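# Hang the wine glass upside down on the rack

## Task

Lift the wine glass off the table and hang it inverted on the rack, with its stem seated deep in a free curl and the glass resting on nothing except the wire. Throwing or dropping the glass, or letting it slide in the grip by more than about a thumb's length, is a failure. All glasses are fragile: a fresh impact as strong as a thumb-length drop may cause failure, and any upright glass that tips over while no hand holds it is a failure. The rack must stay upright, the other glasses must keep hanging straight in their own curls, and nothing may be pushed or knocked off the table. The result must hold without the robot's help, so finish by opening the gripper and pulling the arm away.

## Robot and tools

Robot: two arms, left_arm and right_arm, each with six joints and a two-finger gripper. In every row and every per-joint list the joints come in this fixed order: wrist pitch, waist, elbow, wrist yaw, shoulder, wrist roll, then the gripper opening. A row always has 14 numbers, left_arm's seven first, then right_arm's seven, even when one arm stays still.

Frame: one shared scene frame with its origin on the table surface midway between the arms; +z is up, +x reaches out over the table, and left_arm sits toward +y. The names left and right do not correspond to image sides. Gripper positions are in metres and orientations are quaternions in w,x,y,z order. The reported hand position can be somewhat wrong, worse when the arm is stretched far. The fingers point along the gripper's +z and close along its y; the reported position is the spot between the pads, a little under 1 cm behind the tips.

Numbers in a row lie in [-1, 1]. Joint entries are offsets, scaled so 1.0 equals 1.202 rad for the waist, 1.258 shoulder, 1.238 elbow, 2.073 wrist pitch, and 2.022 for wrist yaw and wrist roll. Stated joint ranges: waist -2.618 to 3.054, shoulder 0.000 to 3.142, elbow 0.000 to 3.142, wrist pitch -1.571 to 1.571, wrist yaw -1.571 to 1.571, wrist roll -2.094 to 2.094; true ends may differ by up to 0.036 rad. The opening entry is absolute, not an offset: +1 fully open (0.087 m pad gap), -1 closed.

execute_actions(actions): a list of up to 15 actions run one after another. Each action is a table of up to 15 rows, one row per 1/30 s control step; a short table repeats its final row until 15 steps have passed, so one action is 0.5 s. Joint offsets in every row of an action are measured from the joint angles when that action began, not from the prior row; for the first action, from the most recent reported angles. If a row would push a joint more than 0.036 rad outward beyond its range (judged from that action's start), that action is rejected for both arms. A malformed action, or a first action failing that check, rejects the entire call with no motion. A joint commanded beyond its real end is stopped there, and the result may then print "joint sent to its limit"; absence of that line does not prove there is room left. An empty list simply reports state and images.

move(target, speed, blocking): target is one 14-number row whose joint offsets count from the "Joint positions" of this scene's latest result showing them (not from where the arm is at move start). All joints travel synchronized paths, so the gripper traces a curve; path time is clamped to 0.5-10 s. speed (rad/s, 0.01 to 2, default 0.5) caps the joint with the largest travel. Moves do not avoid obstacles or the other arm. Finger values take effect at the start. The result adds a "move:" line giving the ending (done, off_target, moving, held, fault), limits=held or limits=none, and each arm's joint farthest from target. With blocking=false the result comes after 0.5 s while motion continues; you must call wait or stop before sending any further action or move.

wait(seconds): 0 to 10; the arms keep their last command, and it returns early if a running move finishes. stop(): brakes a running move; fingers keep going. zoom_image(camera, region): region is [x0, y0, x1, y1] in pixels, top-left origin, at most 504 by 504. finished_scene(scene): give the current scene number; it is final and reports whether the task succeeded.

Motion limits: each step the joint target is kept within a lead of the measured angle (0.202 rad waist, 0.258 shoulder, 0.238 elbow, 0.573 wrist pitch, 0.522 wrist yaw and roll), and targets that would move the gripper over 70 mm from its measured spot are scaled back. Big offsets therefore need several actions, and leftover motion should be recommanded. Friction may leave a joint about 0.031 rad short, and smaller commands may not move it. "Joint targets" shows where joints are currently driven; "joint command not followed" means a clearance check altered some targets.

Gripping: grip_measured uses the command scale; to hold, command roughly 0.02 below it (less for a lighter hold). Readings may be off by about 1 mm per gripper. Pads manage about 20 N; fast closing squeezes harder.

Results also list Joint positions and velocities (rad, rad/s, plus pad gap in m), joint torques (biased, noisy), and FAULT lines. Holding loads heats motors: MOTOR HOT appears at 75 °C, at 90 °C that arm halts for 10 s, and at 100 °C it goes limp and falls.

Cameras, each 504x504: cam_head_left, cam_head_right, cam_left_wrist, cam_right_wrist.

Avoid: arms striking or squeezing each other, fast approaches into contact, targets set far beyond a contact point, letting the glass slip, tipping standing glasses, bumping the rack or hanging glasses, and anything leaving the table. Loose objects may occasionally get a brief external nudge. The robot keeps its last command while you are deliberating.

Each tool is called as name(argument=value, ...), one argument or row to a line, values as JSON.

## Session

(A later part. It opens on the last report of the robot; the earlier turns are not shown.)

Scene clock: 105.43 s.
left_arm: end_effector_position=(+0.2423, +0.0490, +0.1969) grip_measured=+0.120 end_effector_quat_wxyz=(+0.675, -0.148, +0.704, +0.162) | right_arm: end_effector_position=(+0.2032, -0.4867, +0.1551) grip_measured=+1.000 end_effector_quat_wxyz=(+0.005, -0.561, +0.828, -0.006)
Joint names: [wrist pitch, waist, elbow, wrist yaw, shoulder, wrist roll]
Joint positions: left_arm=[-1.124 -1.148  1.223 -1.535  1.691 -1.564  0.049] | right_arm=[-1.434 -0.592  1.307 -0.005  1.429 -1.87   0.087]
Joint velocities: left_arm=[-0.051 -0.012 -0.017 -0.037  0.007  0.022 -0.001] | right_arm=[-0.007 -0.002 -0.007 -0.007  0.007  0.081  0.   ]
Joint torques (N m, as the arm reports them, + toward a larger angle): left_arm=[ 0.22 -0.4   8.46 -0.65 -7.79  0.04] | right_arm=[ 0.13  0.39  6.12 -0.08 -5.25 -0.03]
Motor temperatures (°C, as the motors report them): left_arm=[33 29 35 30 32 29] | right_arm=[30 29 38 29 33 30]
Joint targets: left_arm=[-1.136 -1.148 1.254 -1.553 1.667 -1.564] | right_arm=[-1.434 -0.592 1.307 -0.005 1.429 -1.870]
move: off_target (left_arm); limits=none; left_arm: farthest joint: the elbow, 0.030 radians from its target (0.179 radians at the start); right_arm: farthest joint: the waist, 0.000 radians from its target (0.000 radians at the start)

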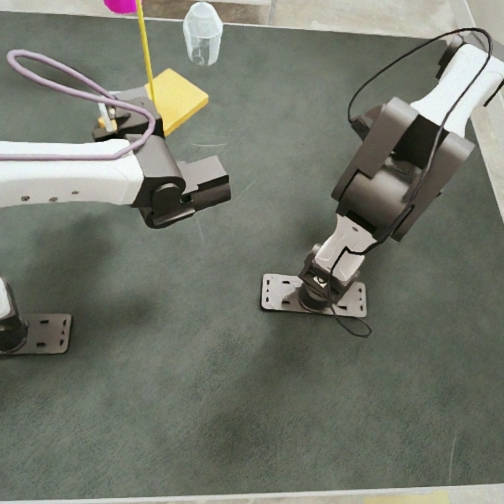

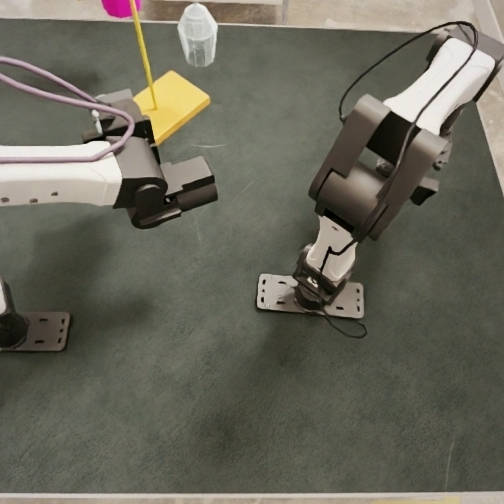

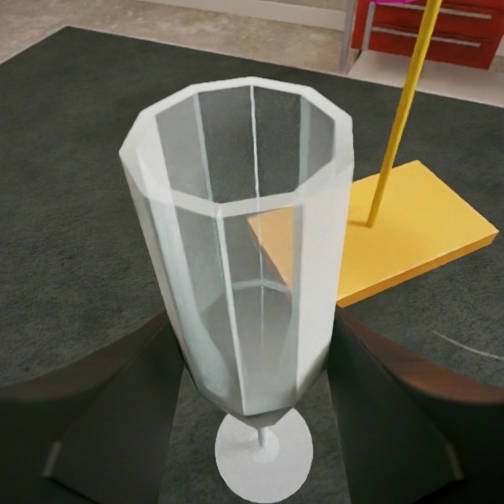

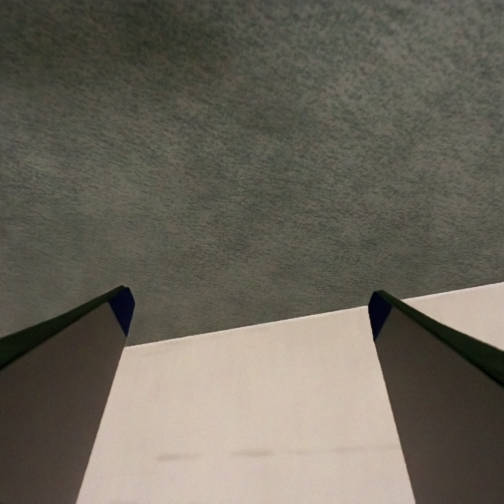

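move(
  target=[0,0,0.02,-0.017,-0.015,0.78,0.06, 0,0,0,0,0,0,1],
  speed=0.6,
)

move(
  target=[0,0,0,0,0,0.775,0.06, 0,0,0,0,0,0,1],
  speed=0.6,
)

Scene clock: 111.07 s.
left_arm: end_effector_position=(+0.2263, +0.0862, +0.2382) grip_measured=+0.120 end_effector_quat_wxyz=(+0.366, +0.389, +0.607, +0.588) | right_arm: end_effector_position=(+0.2032, -0.4867, +0.1551) grip_measured=+1.000 end_effector_quat_wxyz=(+0.005, -0.561, +0.828, -0.006)
Joint names: [wrist pitch, waist, elbow, wrist yaw, shoulder, wrist roll]
Joint positions: left_arm=[-1.124 -1.148  1.223 -1.53   1.691 -0.009  0.049] | right_arm=[-1.434 -0.592  1.307 -0.005  1.429 -1.87   0.087]
Joint velocities: left_arm=[ 0.051 -0.017 -0.012 -0.051 -0.007  0.022 -0.   ] | right_arm=[ 0.007  0.002  0.002 -0.007 -0.007  0.051  0.   ]
Joint torques (N m, as the arm reports them, + toward a larger angle): left_arm=[ 0.37 -0.32  8.08 -0.86 -7.4   0.15] | right_arm=[ 0.11  0.37  6.11 -0.09 -5.3  -0.01]
Motor temperatures (°C, as the motors report them): left_arm=[33 29 36 30 33 29] | right_arm=[30 29 39 29 33 30]
Joint targets: left_arm=[-1.124 -1.148 1.248 -1.569 1.672 0.014] | right_arm=[-1.434 -0.592 1.307 -0.005 1.429 -1.870]
move: off_target (left_arm); limits=none; left_arm: farthest joint: the wrist yaw, 0.039 radians from its target (0.034 radians at the start); right_arm: farthest joint: the waist, 0.000 radians from its target (0.000 radians at the start)

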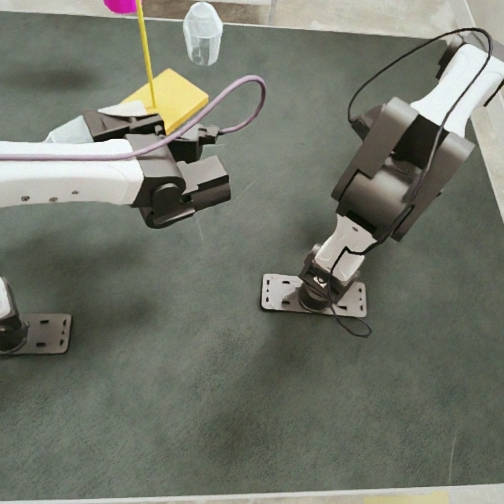

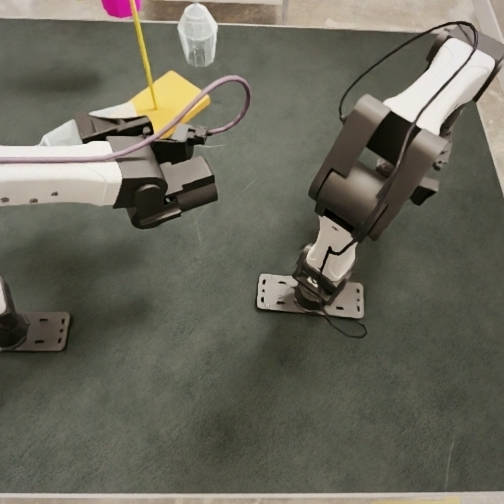

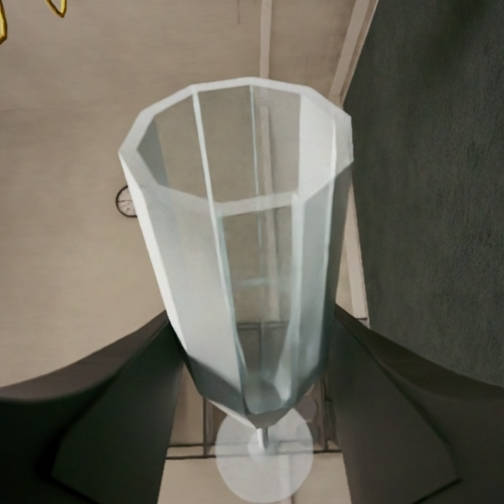

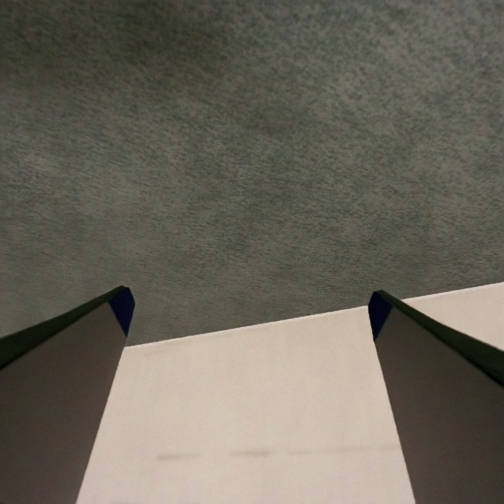

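Scene clock: 114.50 s.
left_arm: end_effector_position=(+0.2463, +0.0496, +0.2754) grip_measured=+0.120 end_effector_quat_wxyz=(-0.151, +0.711, +0.161, +0.668) | right_arm: end_effector_position=(+0.2032, -0.4867, +0.1551) grip_measured=+1.000 end_effector_quat_wxyz=(+0.005, -0.561, +0.828, -0.006)
Joint names: [wrist pitch, waist, elbow, wrist yaw, shoulder, wrist roll]
Joint positions: left_arm=[-1.123 -1.148  1.223 -1.509  1.691  1.55   0.049] | right_arm=[-1.434 -0.592  1.307 -0.005  1.429 -1.87   0.087]
Joint velocities: left_arm=[ 0.066  0.002 -0.017  0.007  0.002 -0.022 -0.001] | right_arm=[-0.051 -0.002  0.002  0.022 -0.017  0.007  0.   ]
Joint torques (N m, as the arm reports them, + toward a larger angle): left_arm=[ 0.27 -0.33  5.92 -0.68 -6.03  0.08] | right_arm=[ 0.14  0.41  6.04 -0.09 -5.28 -0.03]
Motor temperatures (°C, as the motors report them): left_arm=[33 29 36 30 34 29] | right_arm=[30 29 39 29 34 30]
Joint targets: left_arm=[-1.124 -1.148 1.223 -1.531 1.691 1.559] | right_arm=[-1.434 -0.592 1.307 -0.005 1.429 -1.870]
move: off_target (left_arm); limits=none; left_arm: farthest joint: the wrist yaw, 0.021 radians from its target (0.000 radians at the start); right_arm: farthest joint: the waist, 0.000 radians from its target (0.000 radians at the start)

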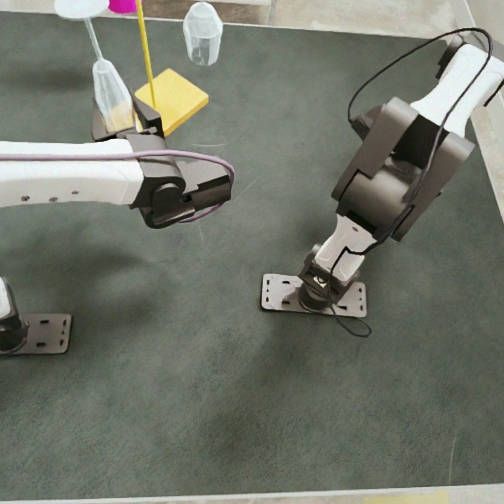

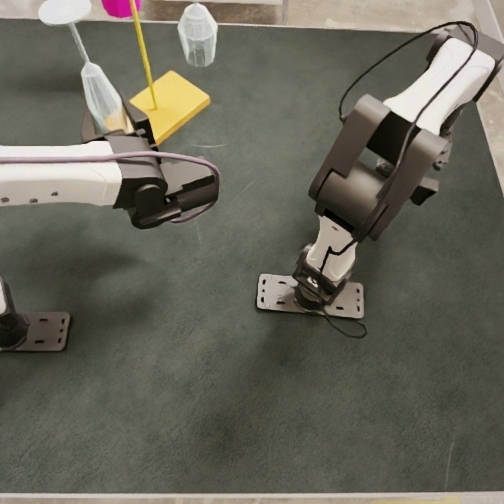

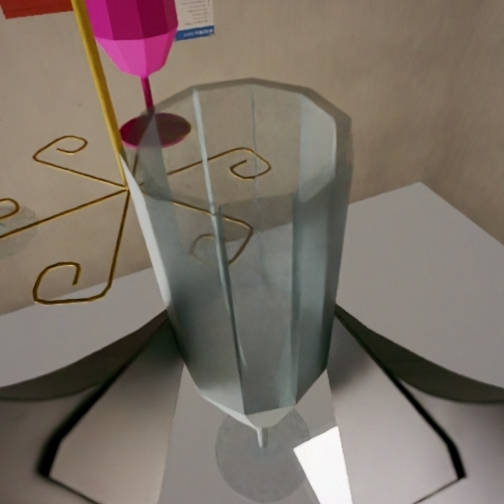

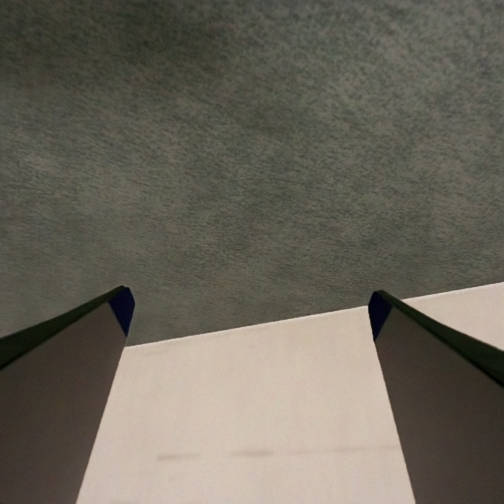

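zoom_image(
  camera="cam_left_wrist",
  region=[0,120,300,320],
)

Region (0, 120, 300, 320) of cam_left_wrist's 504x504 image, scaled by 1.680, with more detail than that image has.

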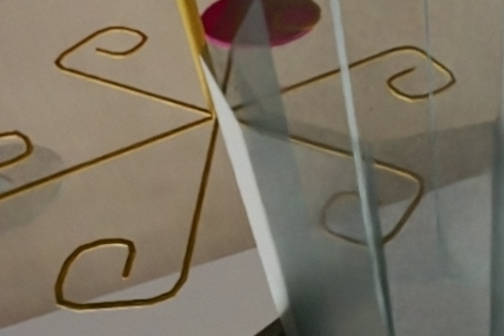

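move(
  target=[0.031,0.160,0.261,-0.045,0.264,0.012,0.06, 0,0,0,0,0,0,1],
  speed=0.2,
)

Scene clock: 137.43 s.
left_arm: end_effector_position=(+0.3244, +0.0390, +0.2442) grip_measured=+0.120 end_effector_quat_wxyz=(-0.217, +0.686, +0.220, +0.658) | right_arm: end_effector_position=(+0.2032, -0.4867, +0.1551) grip_measured=+1.000 end_effector_quat_wxyz=(+0.005, -0.561, +0.828, -0.006)
Joint names: [wrist pitch, waist, elbow, wrist yaw, shoulder, wrist roll]
Joint positions: left_arm=[-1.072 -0.962  1.513 -1.532  2.024  1.566  0.049] | right_arm=[-1.434 -0.592  1.307 -0.005  1.429 -1.87   0.087]
Joint velocities: left_arm=[ 0.022  0.002 -0.002 -0.11   0.007  0.066 -0.   ] | right_arm=[ 0.022 -0.017 -0.012 -0.007  0.002  0.051  0.   ]
Joint torques (N m, as the arm reports them, + toward a larger angle): left_arm=[ 0.47  0.27  8.72 -0.83 -8.51  0.12] | right_arm=[ 0.13  0.4   6.1  -0.08 -5.28 -0.02]
Motor temperatures (°C, as the motors report them): left_arm=[32 29 36 30 35 29] | right_arm=[30 29 39 29 34 30]
Joint targets: left_arm=[-1.059 -0.955 1.547 -1.572 2.023 1.574] | right_arm=[-1.434 -0.592 1.307 -0.005 1.429 -1.870]
joint sent to its limit (left arm) — the command would take the wrist yaw past its lower limit, so that joint was sent only as far as its limit.
move: off_target (left_arm); limits=none; left_arm: farthest joint: the wrist yaw, 0.068 radians from its target (0.091 radians at the start); right_arm: farthest joint: the waist, 0.000 radians from its target (0.000 radians at the start)

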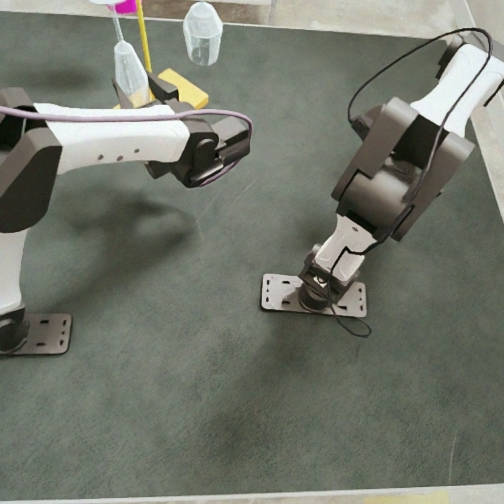

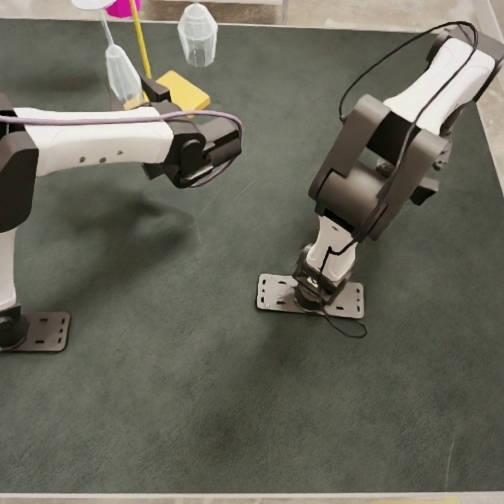

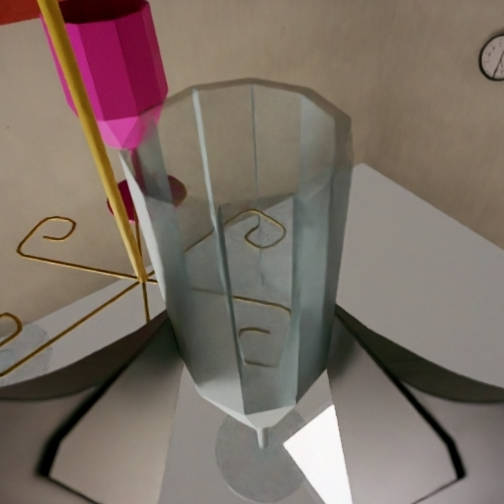

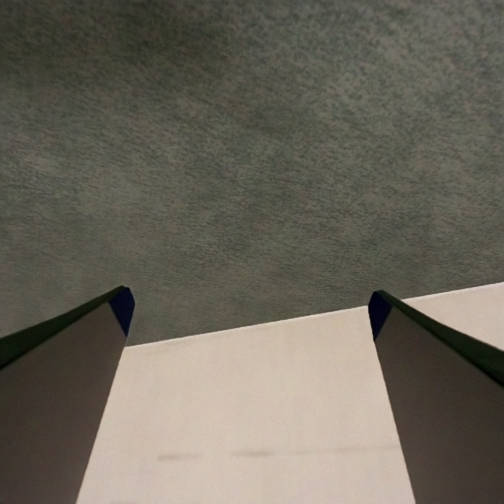

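zoom_image(
  camera="cam_left_wrist",
  region=[180,270,340,480],
)

Region (180, 270, 340, 480) of cam_left_wrist's 504x504 image, scaled by 2.400, with more detail than that image has; it fills the left 384 columns of this view, and the rest is white.

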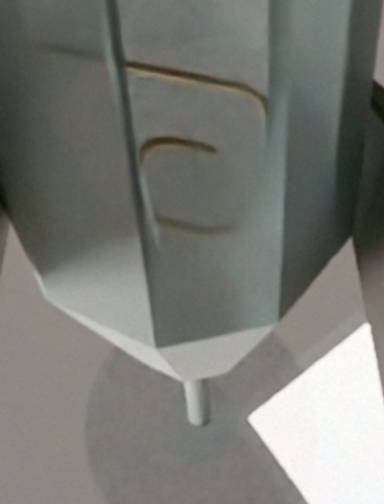

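move(
  target=[-0.101,0.127,0.449,-0.018,0.259,0,0.06, 0,0,0,0,0,0,1],
  speed=0.15,
)

Scene clock: 152.13 s.
left_arm: end_effector_position=(+0.4046, +0.0375, +0.2423) grip_measured=+0.120 end_effector_quat_wxyz=(-0.264, +0.670, +0.269, +0.640) | right_arm: end_effector_position=(+0.2032, -0.4867, +0.1551) grip_measured=+1.000 end_effector_quat_wxyz=(+0.005, -0.561, +0.828, -0.006)
Joint names: [wrist pitch, waist, elbow, wrist yaw, shoulder, wrist roll]
Joint positions: left_arm=[-1.269 -0.817  2.036 -1.529  2.351  1.566  0.049] | right_arm=[-1.434 -0.592  1.307 -0.005  1.429 -1.87   0.087]
Joint velocities: left_arm=[-0.037  0.007 -0.007 -0.007  0.002 -0.066 -0.001] | right_arm=[ 0.037  0.012 -0.002 -0.066  0.002  0.037  0.   ]
Joint torques (N m, as the arm reports them, + toward a larger angle): left_arm=[  0.19   0.19   8.72  -0.89 -10.84   0.05] | right_arm=[ 0.13  0.37  6.12 -0.09 -5.3  -0.01]
Motor temperatures (°C, as the motors report them): left_arm=[32 29 38 31 39 29] | right_arm=[30 29 39 29 34 30]
Joint targets: left_arm=[-1.282 -0.809 2.069 -1.568 2.350 1.566] | right_arm=[-1.434 -0.592 1.307 -0.005 1.429 -1.870]
move: off_target (left_arm); limits=none; left_arm: farthest joint: the wrist yaw, 0.040 radians from its target (0.036 radians at the start); right_arm: farthest joint: the waist, 0.000 radians from its target (0.000 radians at the start)

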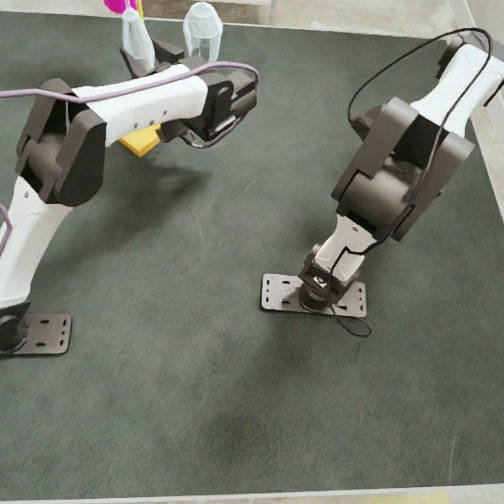

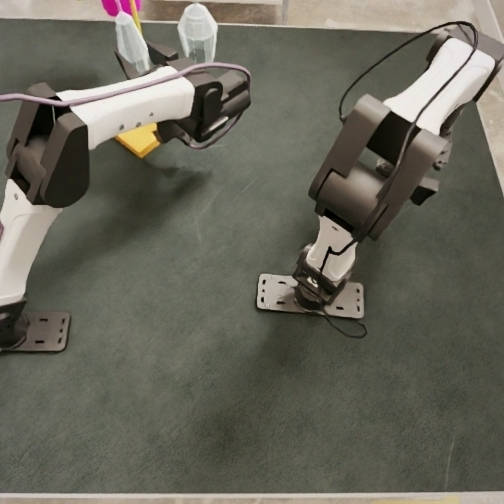

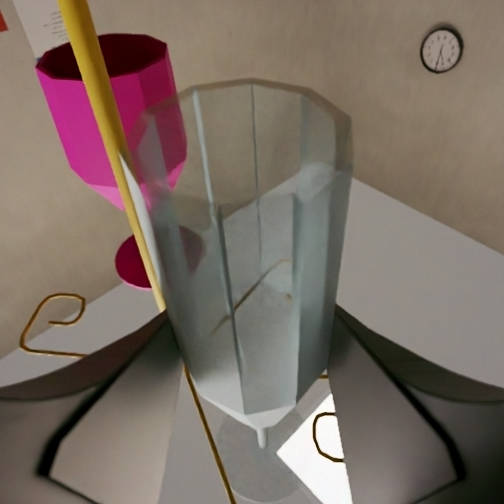

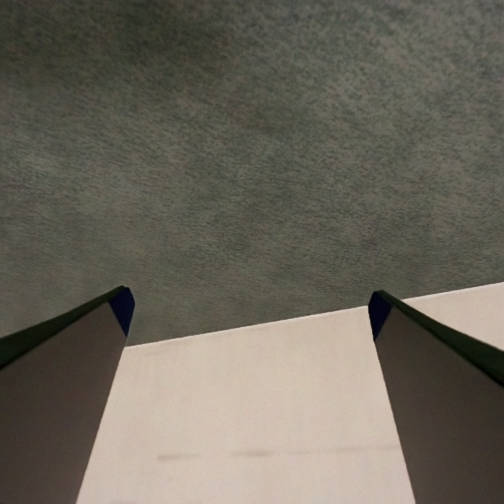

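zoom_image(
  camera="cam_left_wrist",
  region=[160,300,400,504],
)

Region (160, 300, 400, 504) of cam_left_wrist's 504x504 image, scaled by 2.100, with more detail than that image has; it fills the top 428 rows of this view, and the rest is white.

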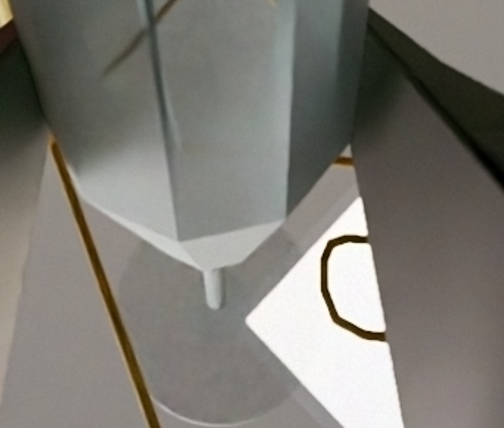

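move(
  target=[-0.006,0.052,0.027,-0.018,0,0,0.06, 0,0,0,0,0,0,1],
  speed=0.04,
)

zoom_image(
  camera="cam_left_wrist",
  region=[160,300,400,504],
)

Scene clock: 162.10 s.
left_arm: end_effector_position=(+0.4152, +0.0624, +0.2416) grip_measured=+0.120 end_effector_quat_wxyz=(-0.281, +0.663, +0.288, +0.631) | right_arm: end_effector_position=(+0.2032, -0.4867, +0.1551) grip_measured=+1.000 end_effector_quat_wxyz=(+0.005, -0.561, +0.828, -0.006)
Joint names: [wrist pitch, waist, elbow, wrist yaw, shoulder, wrist roll]
Joint positions: left_arm=[-1.27  -0.762  2.036 -1.525  2.351  1.566  0.049] | right_arm=[-1.434 -0.592  1.307 -0.005  1.429 -1.87   0.087]
Joint velocities: left_arm=[ 0.007  0.002 -0.007  0.022 -0.002  0.007  0.   ] | right_arm=[-0.051 -0.017  0.002 -0.051  0.002  0.022  0.   ]
Joint torques (N m, as the arm reports them, + toward a larger angle): left_arm=[  0.18   0.26   8.69  -0.84 -10.74   0.05] | right_arm=[ 0.13  0.4   6.08 -0.08 -5.3  -0.01]
Motor temperatures (°C, as the motors report them): left_arm=[31 29 39 31 43 29] | right_arm=[30 29 40 29 34 30]
Joint targets: left_arm=[-1.282 -0.755 2.069 -1.565 2.351 1.566] | right_arm=[-1.434 -0.592 1.307 -0.005 1.429 -1.870]
move: off_target (left_arm); limits=none; left_arm: farthest joint: the wrist yaw, 0.040 radians from its target (0.037 radians at the start); right_arm: farthest joint: the waist, 0.000 radians from its target (0.000 radians at the start)

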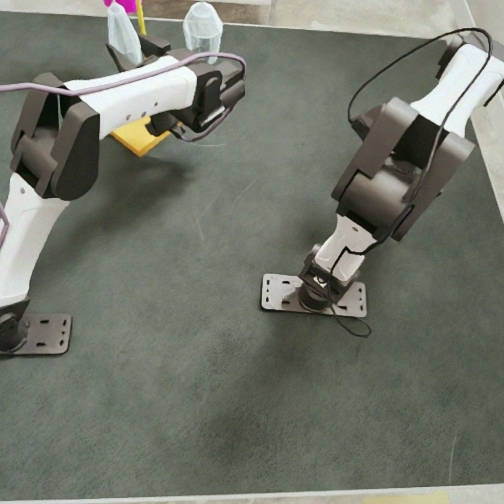

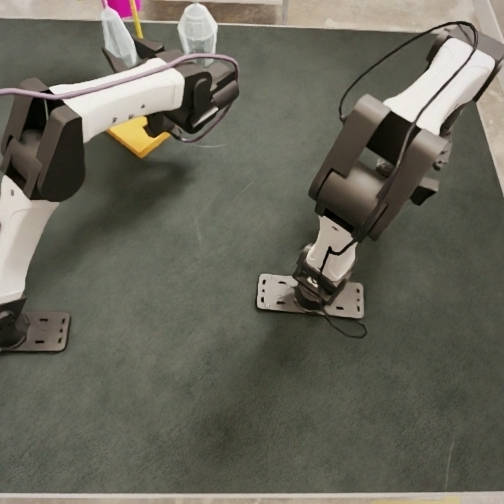

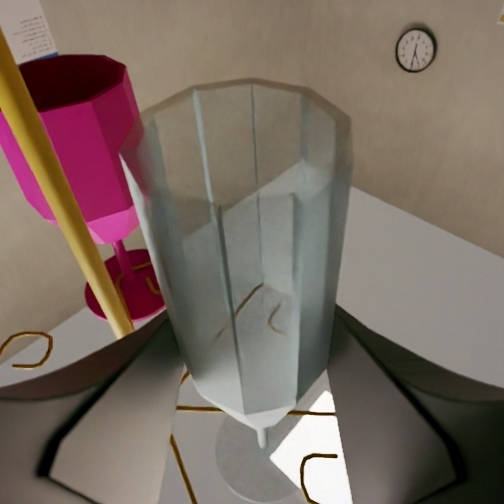

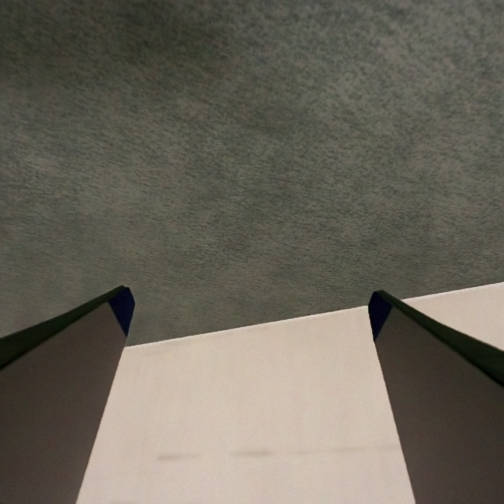

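Region (160, 300, 400, 504) of cam_left_wrist's 504x504 image, scaled by 2.100, with more detail than that image has; it fills the top 428 rows of this view, and the rest is white.

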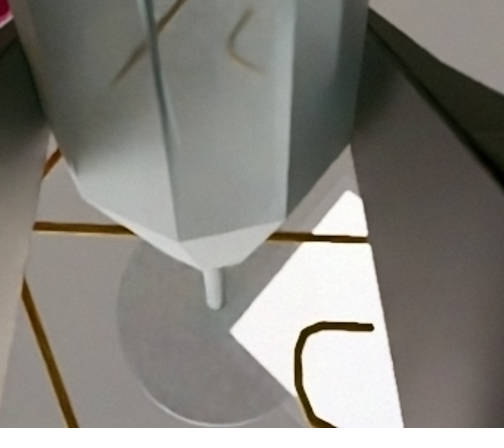

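move(
  target=[0.054,0,-0.235,-0.018,-0.154,0,0.06, 0,0,0,0,0,0,1],
  speed=0.08,
)

zoom_image(
  camera="cam_left_wrist",
  region=[160,300,400,504],
)

Scene clock: 170.30 s.
left_arm: end_effector_position=(+0.3879, +0.0875, +0.2399) grip_measured=+0.120 end_effector_quat_wxyz=(-0.286, +0.667, +0.283, +0.627) | right_arm: end_effector_position=(+0.2032, -0.4867, +0.1551) grip_measured=+1.000 end_effector_quat_wxyz=(+0.005, -0.561, +0.828, -0.006)
Joint names: [wrist pitch, waist, elbow, wrist yaw, shoulder, wrist roll]
Joint positions: left_arm=[-1.172 -0.762  1.76  -1.522  2.19   1.566  0.049] | right_arm=[-1.434 -0.592  1.307 -0.005  1.429 -1.87   0.087]
Joint velocities: left_arm=[-0.051 -0.002  0.022  0.022  0.007 -0.037 -0.   ] | right_arm=[-0.007  0.012  0.002 -0.037  0.012 -0.022  0.   ]
Joint torques (N m, as the arm reports them, + toward a larger angle): left_arm=[  0.44  -0.28   4.91  -0.87 -11.59   0.01] | right_arm=[ 0.13  0.41  6.07 -0.07 -5.3  -0.02]
Motor temperatures (°C, as the motors report them): left_arm=[31 29 39 31 47 29] | right_arm=[30 29 40 29 34 30]
Joint targets: left_arm=[-1.158 -0.762 1.745 -1.562 2.158 1.566] | right_arm=[-1.434 -0.592 1.307 -0.005 1.429 -1.870]
move: off_target (left_arm); limits=none; left_arm: farthest joint: the wrist yaw, 0.039 radians from its target (0.036 radians at the start); right_arm: farthest joint: the waist, 0.000 radians from its target (0.000 radians at the start)

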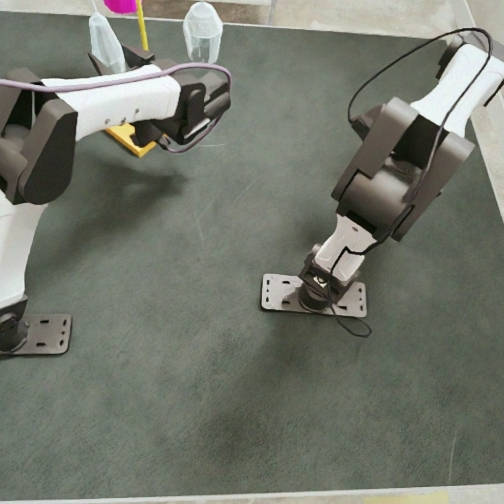

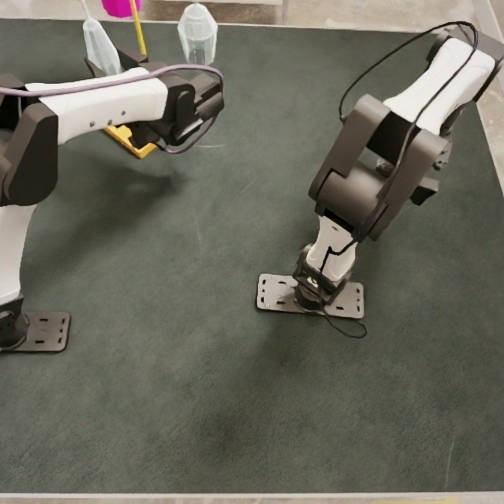

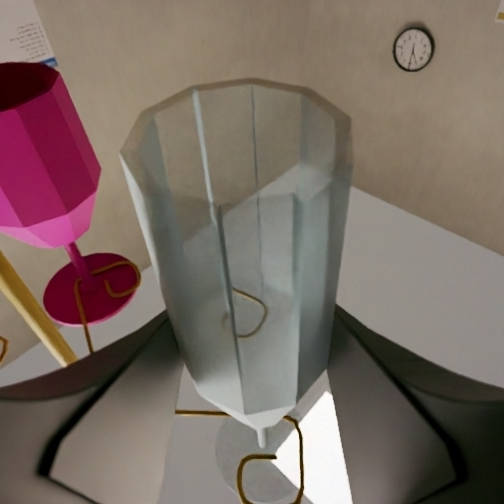

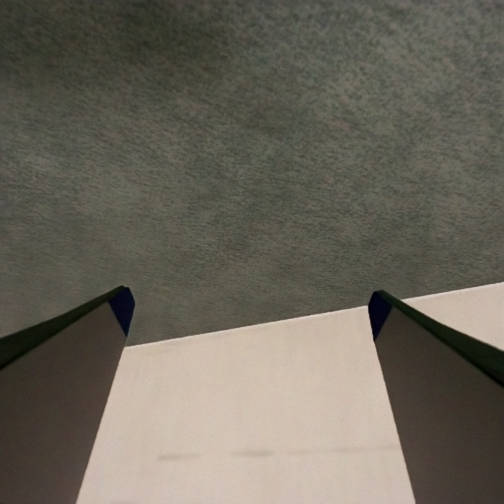

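Region (160, 300, 400, 504) of cam_left_wrist's 504x504 image, scaled by 2.100, with more detail than that image has; it fills the top 428 rows of this view, and the rest is white.

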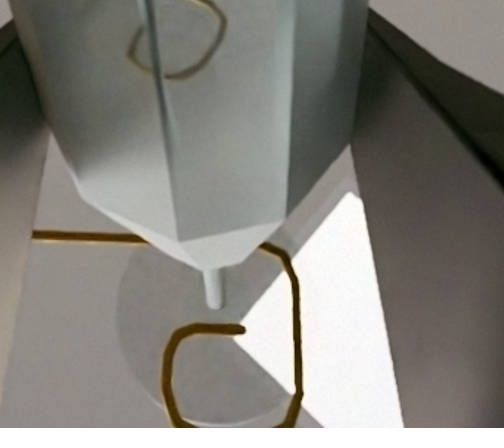

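move(
  target=[0.027,0,-0.089,-0.018,-0.079,0,0.06, 0,0,0,0,0,0,1],
  speed=0.05,
)

zoom_image(
  camera="cam_left_wrist",
  region=[160,300,400,504],
)

Scene clock: 175.47 s.
left_arm: end_effector_position=(+0.3764, +0.0983, +0.2427) grip_measured=+0.120 end_effector_quat_wxyz=(-0.281, +0.666, +0.288, +0.628) | right_arm: end_effector_position=(+0.2032, -0.4867, +0.1551) grip_measured=+1.000 end_effector_quat_wxyz=(+0.005, -0.561, +0.828, -0.006)
Joint names: [wrist pitch, waist, elbow, wrist yaw, shoulder, wrist roll]
Joint positions: left_arm=[-1.13  -0.762  1.665 -1.518  2.122  1.566  0.049] | right_arm=[-1.434 -0.592  1.307 -0.005  1.429 -1.87   0.087]
Joint velocities: left_arm=[-0.095  0.002  0.012 -0.007 -0.002  0.037 -0.001] | right_arm=[-0.022 -0.002 -0.002  0.037 -0.012 -0.051  0.   ]
Joint torques (N m, as the arm reports them, + toward a larger angle): left_arm=[  0.38  -0.42   4.84  -0.87 -11.38   0.09] | right_arm=[ 0.12  0.38  6.03 -0.09 -5.28 -0.02]
Motor temperatures (°C, as the motors report them): left_arm=[31 29 38 31 49 29] | right_arm=[30 29 40 29 34 30]
Joint targets: left_arm=[-1.116 -0.762 1.650 -1.558 2.091 1.566] | right_arm=[-1.434 -0.592 1.307 -0.005 1.429 -1.870]
move: off_target (left_arm); limits=none; left_arm: farthest joint: the wrist yaw, 0.040 radians from its target (0.036 radians at the start); right_arm: farthest joint: the waist, 0.000 radians from its target (0.000 radians at the start)

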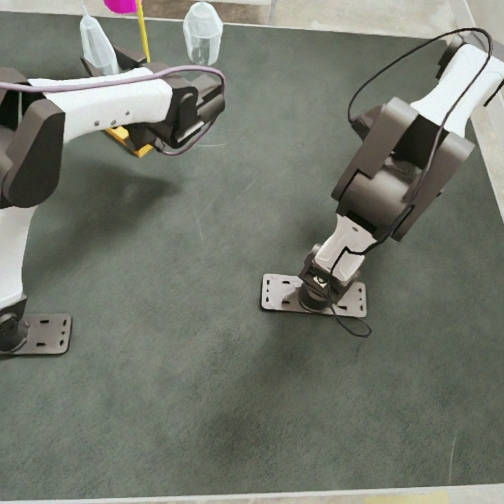

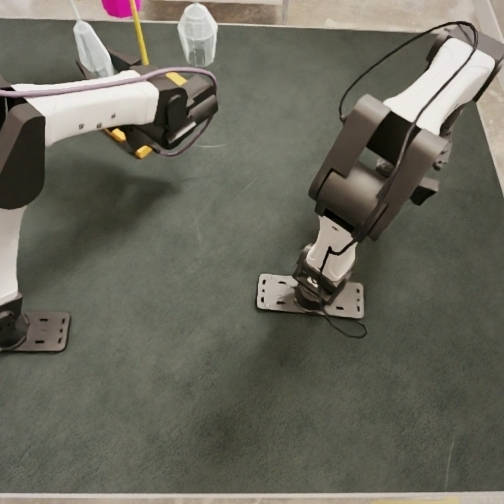

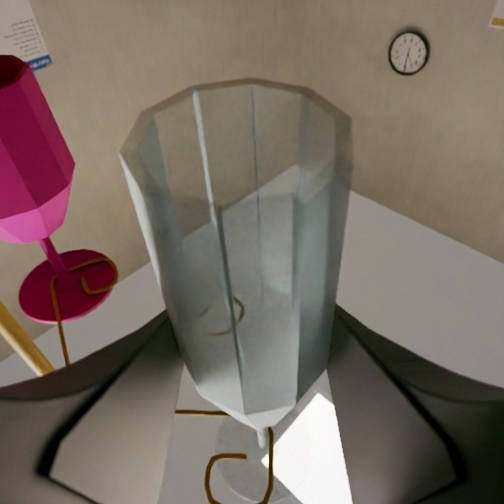

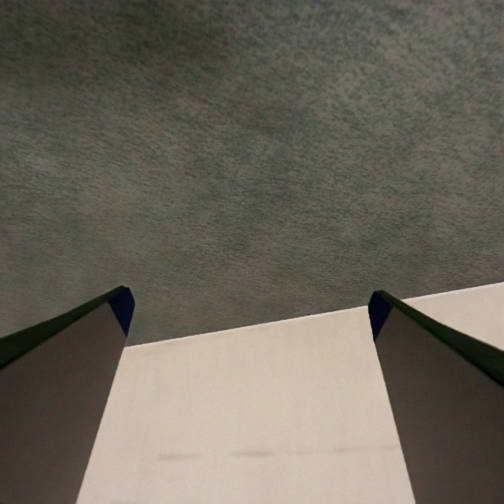

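Region (160, 300, 400, 504) of cam_left_wrist's 504x504 image, scaled by 2.100, with more detail than that image has; it fills the top 428 rows of this view, and the rest is white.

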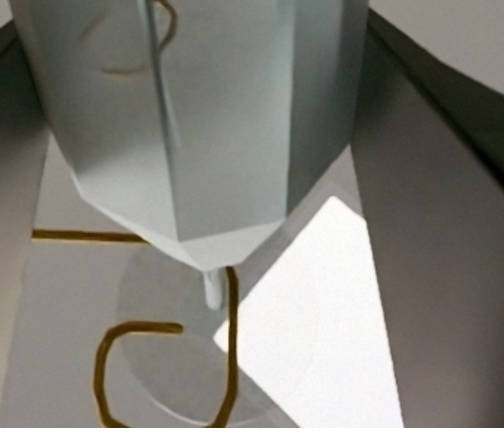

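move(
  target=[0.007,-0.021,-0.012,-0.018,-0.025,0,0.06, 0,0,0,0,0,0,1],
  speed=0.03,
)

zoom_image(
  camera="cam_left_wrist",
  region=[160,300,400,504],
)

Scene clock: 180.77 s.
left_arm: end_effector_position=(+0.3741, +0.0915, +0.2420) grip_measured=+0.120 end_effector_quat_wxyz=(-0.275, +0.669, +0.284, +0.630) | right_arm: end_effector_position=(+0.2032, -0.4867, +0.1551) grip_measured=+1.000 end_effector_quat_wxyz=(+0.005, -0.561, +0.828, -0.006)
Joint names: [wrist pitch, waist, elbow, wrist yaw, shoulder, wrist roll]
Joint positions: left_arm=[-1.129 -0.779  1.665 -1.515  2.122  1.566  0.049] | right_arm=[-1.434 -0.592  1.307 -0.005  1.429 -1.87   0.087]
Joint velocities: left_arm=[ 0.081  0.012 -0.002 -0.007  0.007  0.022 -0.001] | right_arm=[-0.022 -0.007 -0.007  0.022 -0.002  0.007  0.   ]
Joint torques (N m, as the arm reports them, + toward a larger angle): left_arm=[  0.42  -1.1    4.96  -0.89 -11.34   0.01] | right_arm=[ 0.13  0.36  6.06 -0.1  -5.34 -0.01]
Motor temperatures (°C, as the motors report them): left_arm=[31 29 38 31 50 29] | right_arm=[30 29 40 29 34 30]
Joint targets: left_arm=[-1.115 -0.787 1.651 -1.555 2.090 1.566] | right_arm=[-1.434 -0.592 1.307 -0.005 1.429 -1.870]
move: off_target (left_arm); limits=none; left_arm: farthest joint: the wrist yaw, 0.040 radians from its target (0.036 radians at the start); right_arm: farthest joint: the waist, 0.000 radians from its target (0.000 radians at the start)

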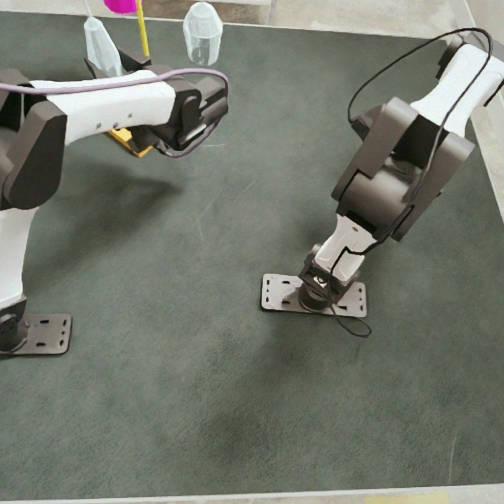

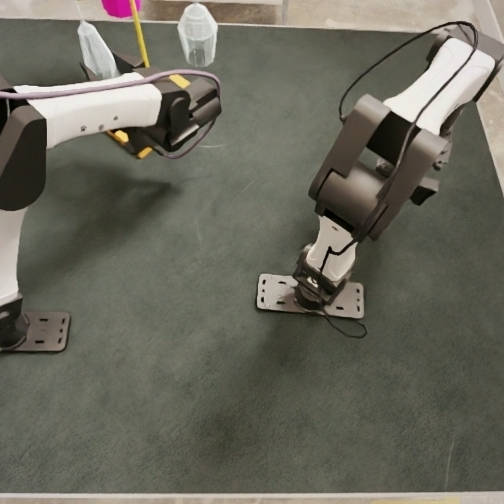

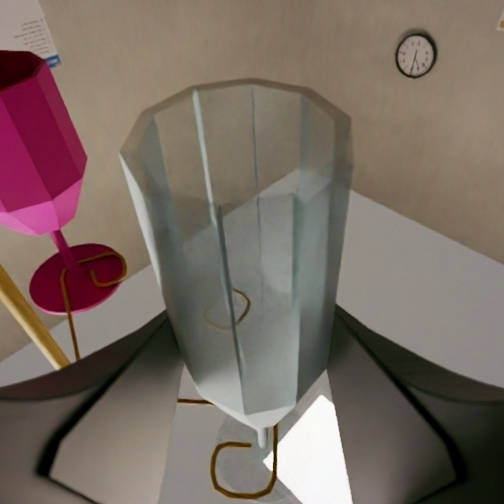

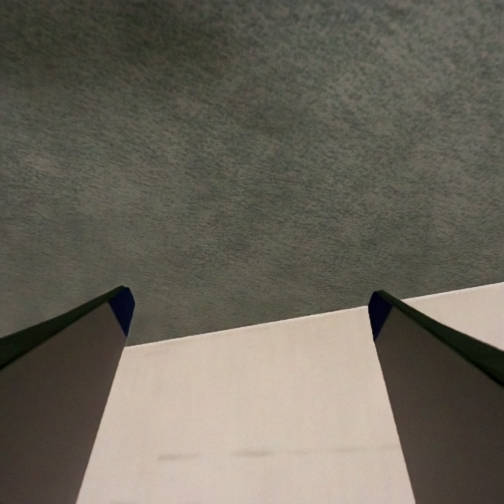

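Region (160, 300, 400, 504) of cam_left_wrist's 504x504 image, scaled by 2.100, with more detail than that image has; it fills the top 428 rows of this view, and the rest is white.

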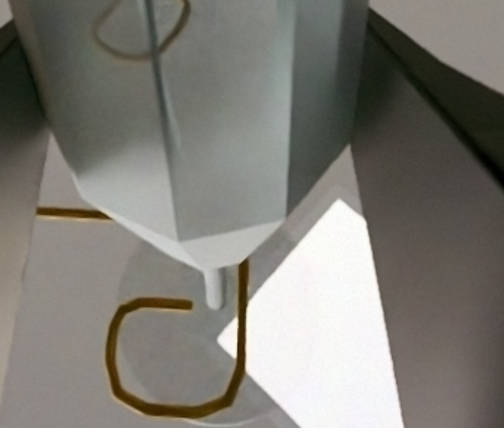

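move(
  target=[0.007,-0.005,-0.027,-0.018,-0.036,0,0.06, 0,0,0,0,0,0,1],
  speed=0.03,
)

zoom_image(
  camera="cam_left_wrist",
  region=[160,300,400,504],
)

Scene clock: 185.23 s.
left_arm: end_effector_position=(+0.3717, +0.0940, +0.2421) grip_measured=+0.120 end_effector_quat_wxyz=(-0.275, +0.671, +0.283, +0.628) | right_arm: end_effector_position=(+0.2032, -0.4867, +0.1551) grip_measured=+1.000 end_effector_quat_wxyz=(+0.005, -0.561, +0.828, -0.006)
Joint names: [wrist pitch, waist, elbow, wrist yaw, shoulder, wrist roll]
Joint positions: left_arm=[-1.128 -0.779  1.647 -1.51   2.108  1.566  0.049] | right_arm=[-1.434 -0.592  1.307 -0.005  1.429 -1.87   0.087]
Joint velocities: left_arm=[ 0.007  0.002 -0.017 -0.007 -0.002  0.066 -0.   ] | right_arm=[-0.022 -0.012 -0.017  0.022  0.007  0.037  0.   ]
Joint torques (N m, as the arm reports them, + toward a larger angle): left_arm=[  0.41  -0.88   4.72  -0.84 -11.26   0.  ] | right_arm=[ 0.13  0.38  6.04 -0.09 -5.33 -0.01]
Motor temperatures (°C, as the motors report them): left_arm=[31 29 37 31 52 29] | right_arm=[30 29 40 29 34 30]
Joint targets: left_arm=[-1.115 -0.785 1.632 -1.551 2.077 1.566] | right_arm=[-1.434 -0.592 1.307 -0.005 1.429 -1.870]
move: off_target (left_arm); limits=none; left_arm: farthest joint: the wrist yaw, 0.041 radians from its target (0.036 radians at the start); right_arm: farthest joint: the waist, 0.000 radians from its target (0.000 radians at the start)

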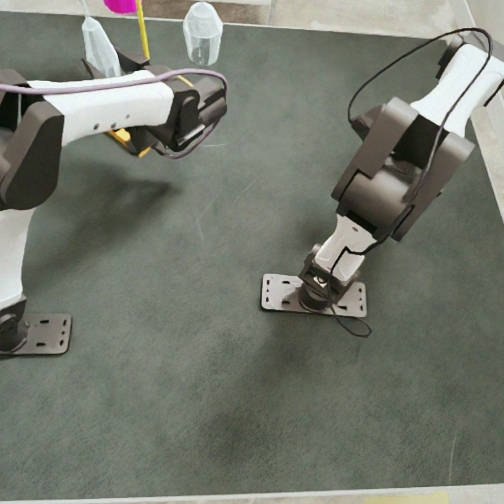

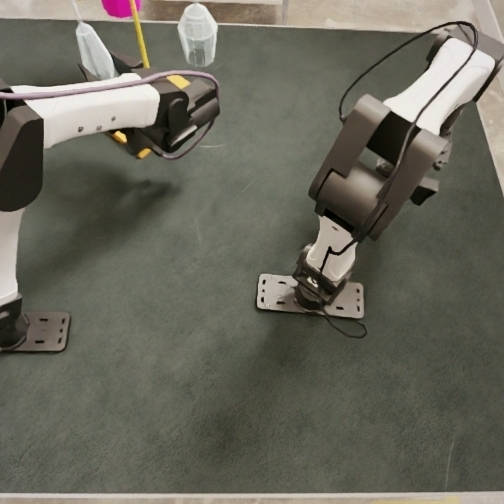

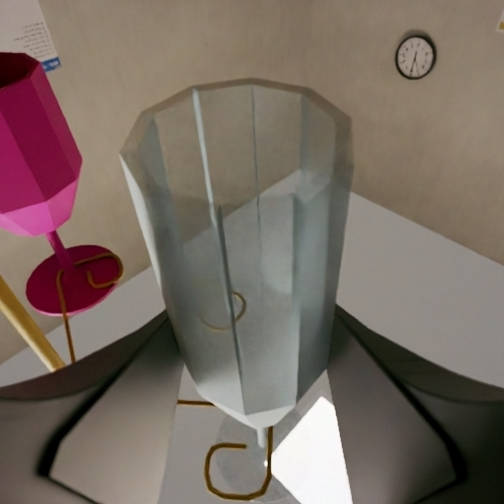

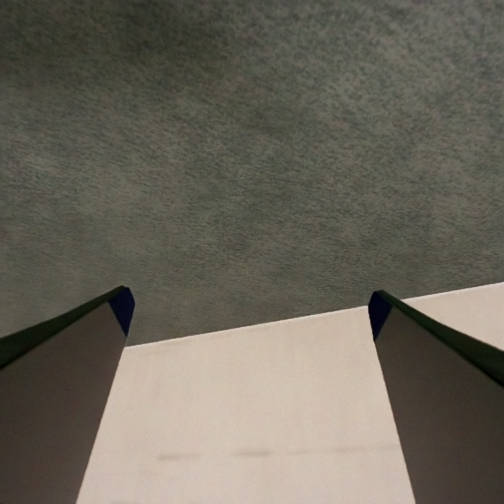

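Region (160, 300, 400, 504) of cam_left_wrist's 504x504 image, scaled by 2.100, with more detail than that image has; it fills the top 428 rows of this view, and the rest is white.

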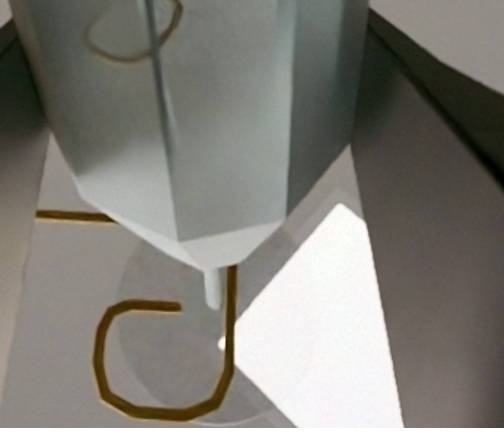

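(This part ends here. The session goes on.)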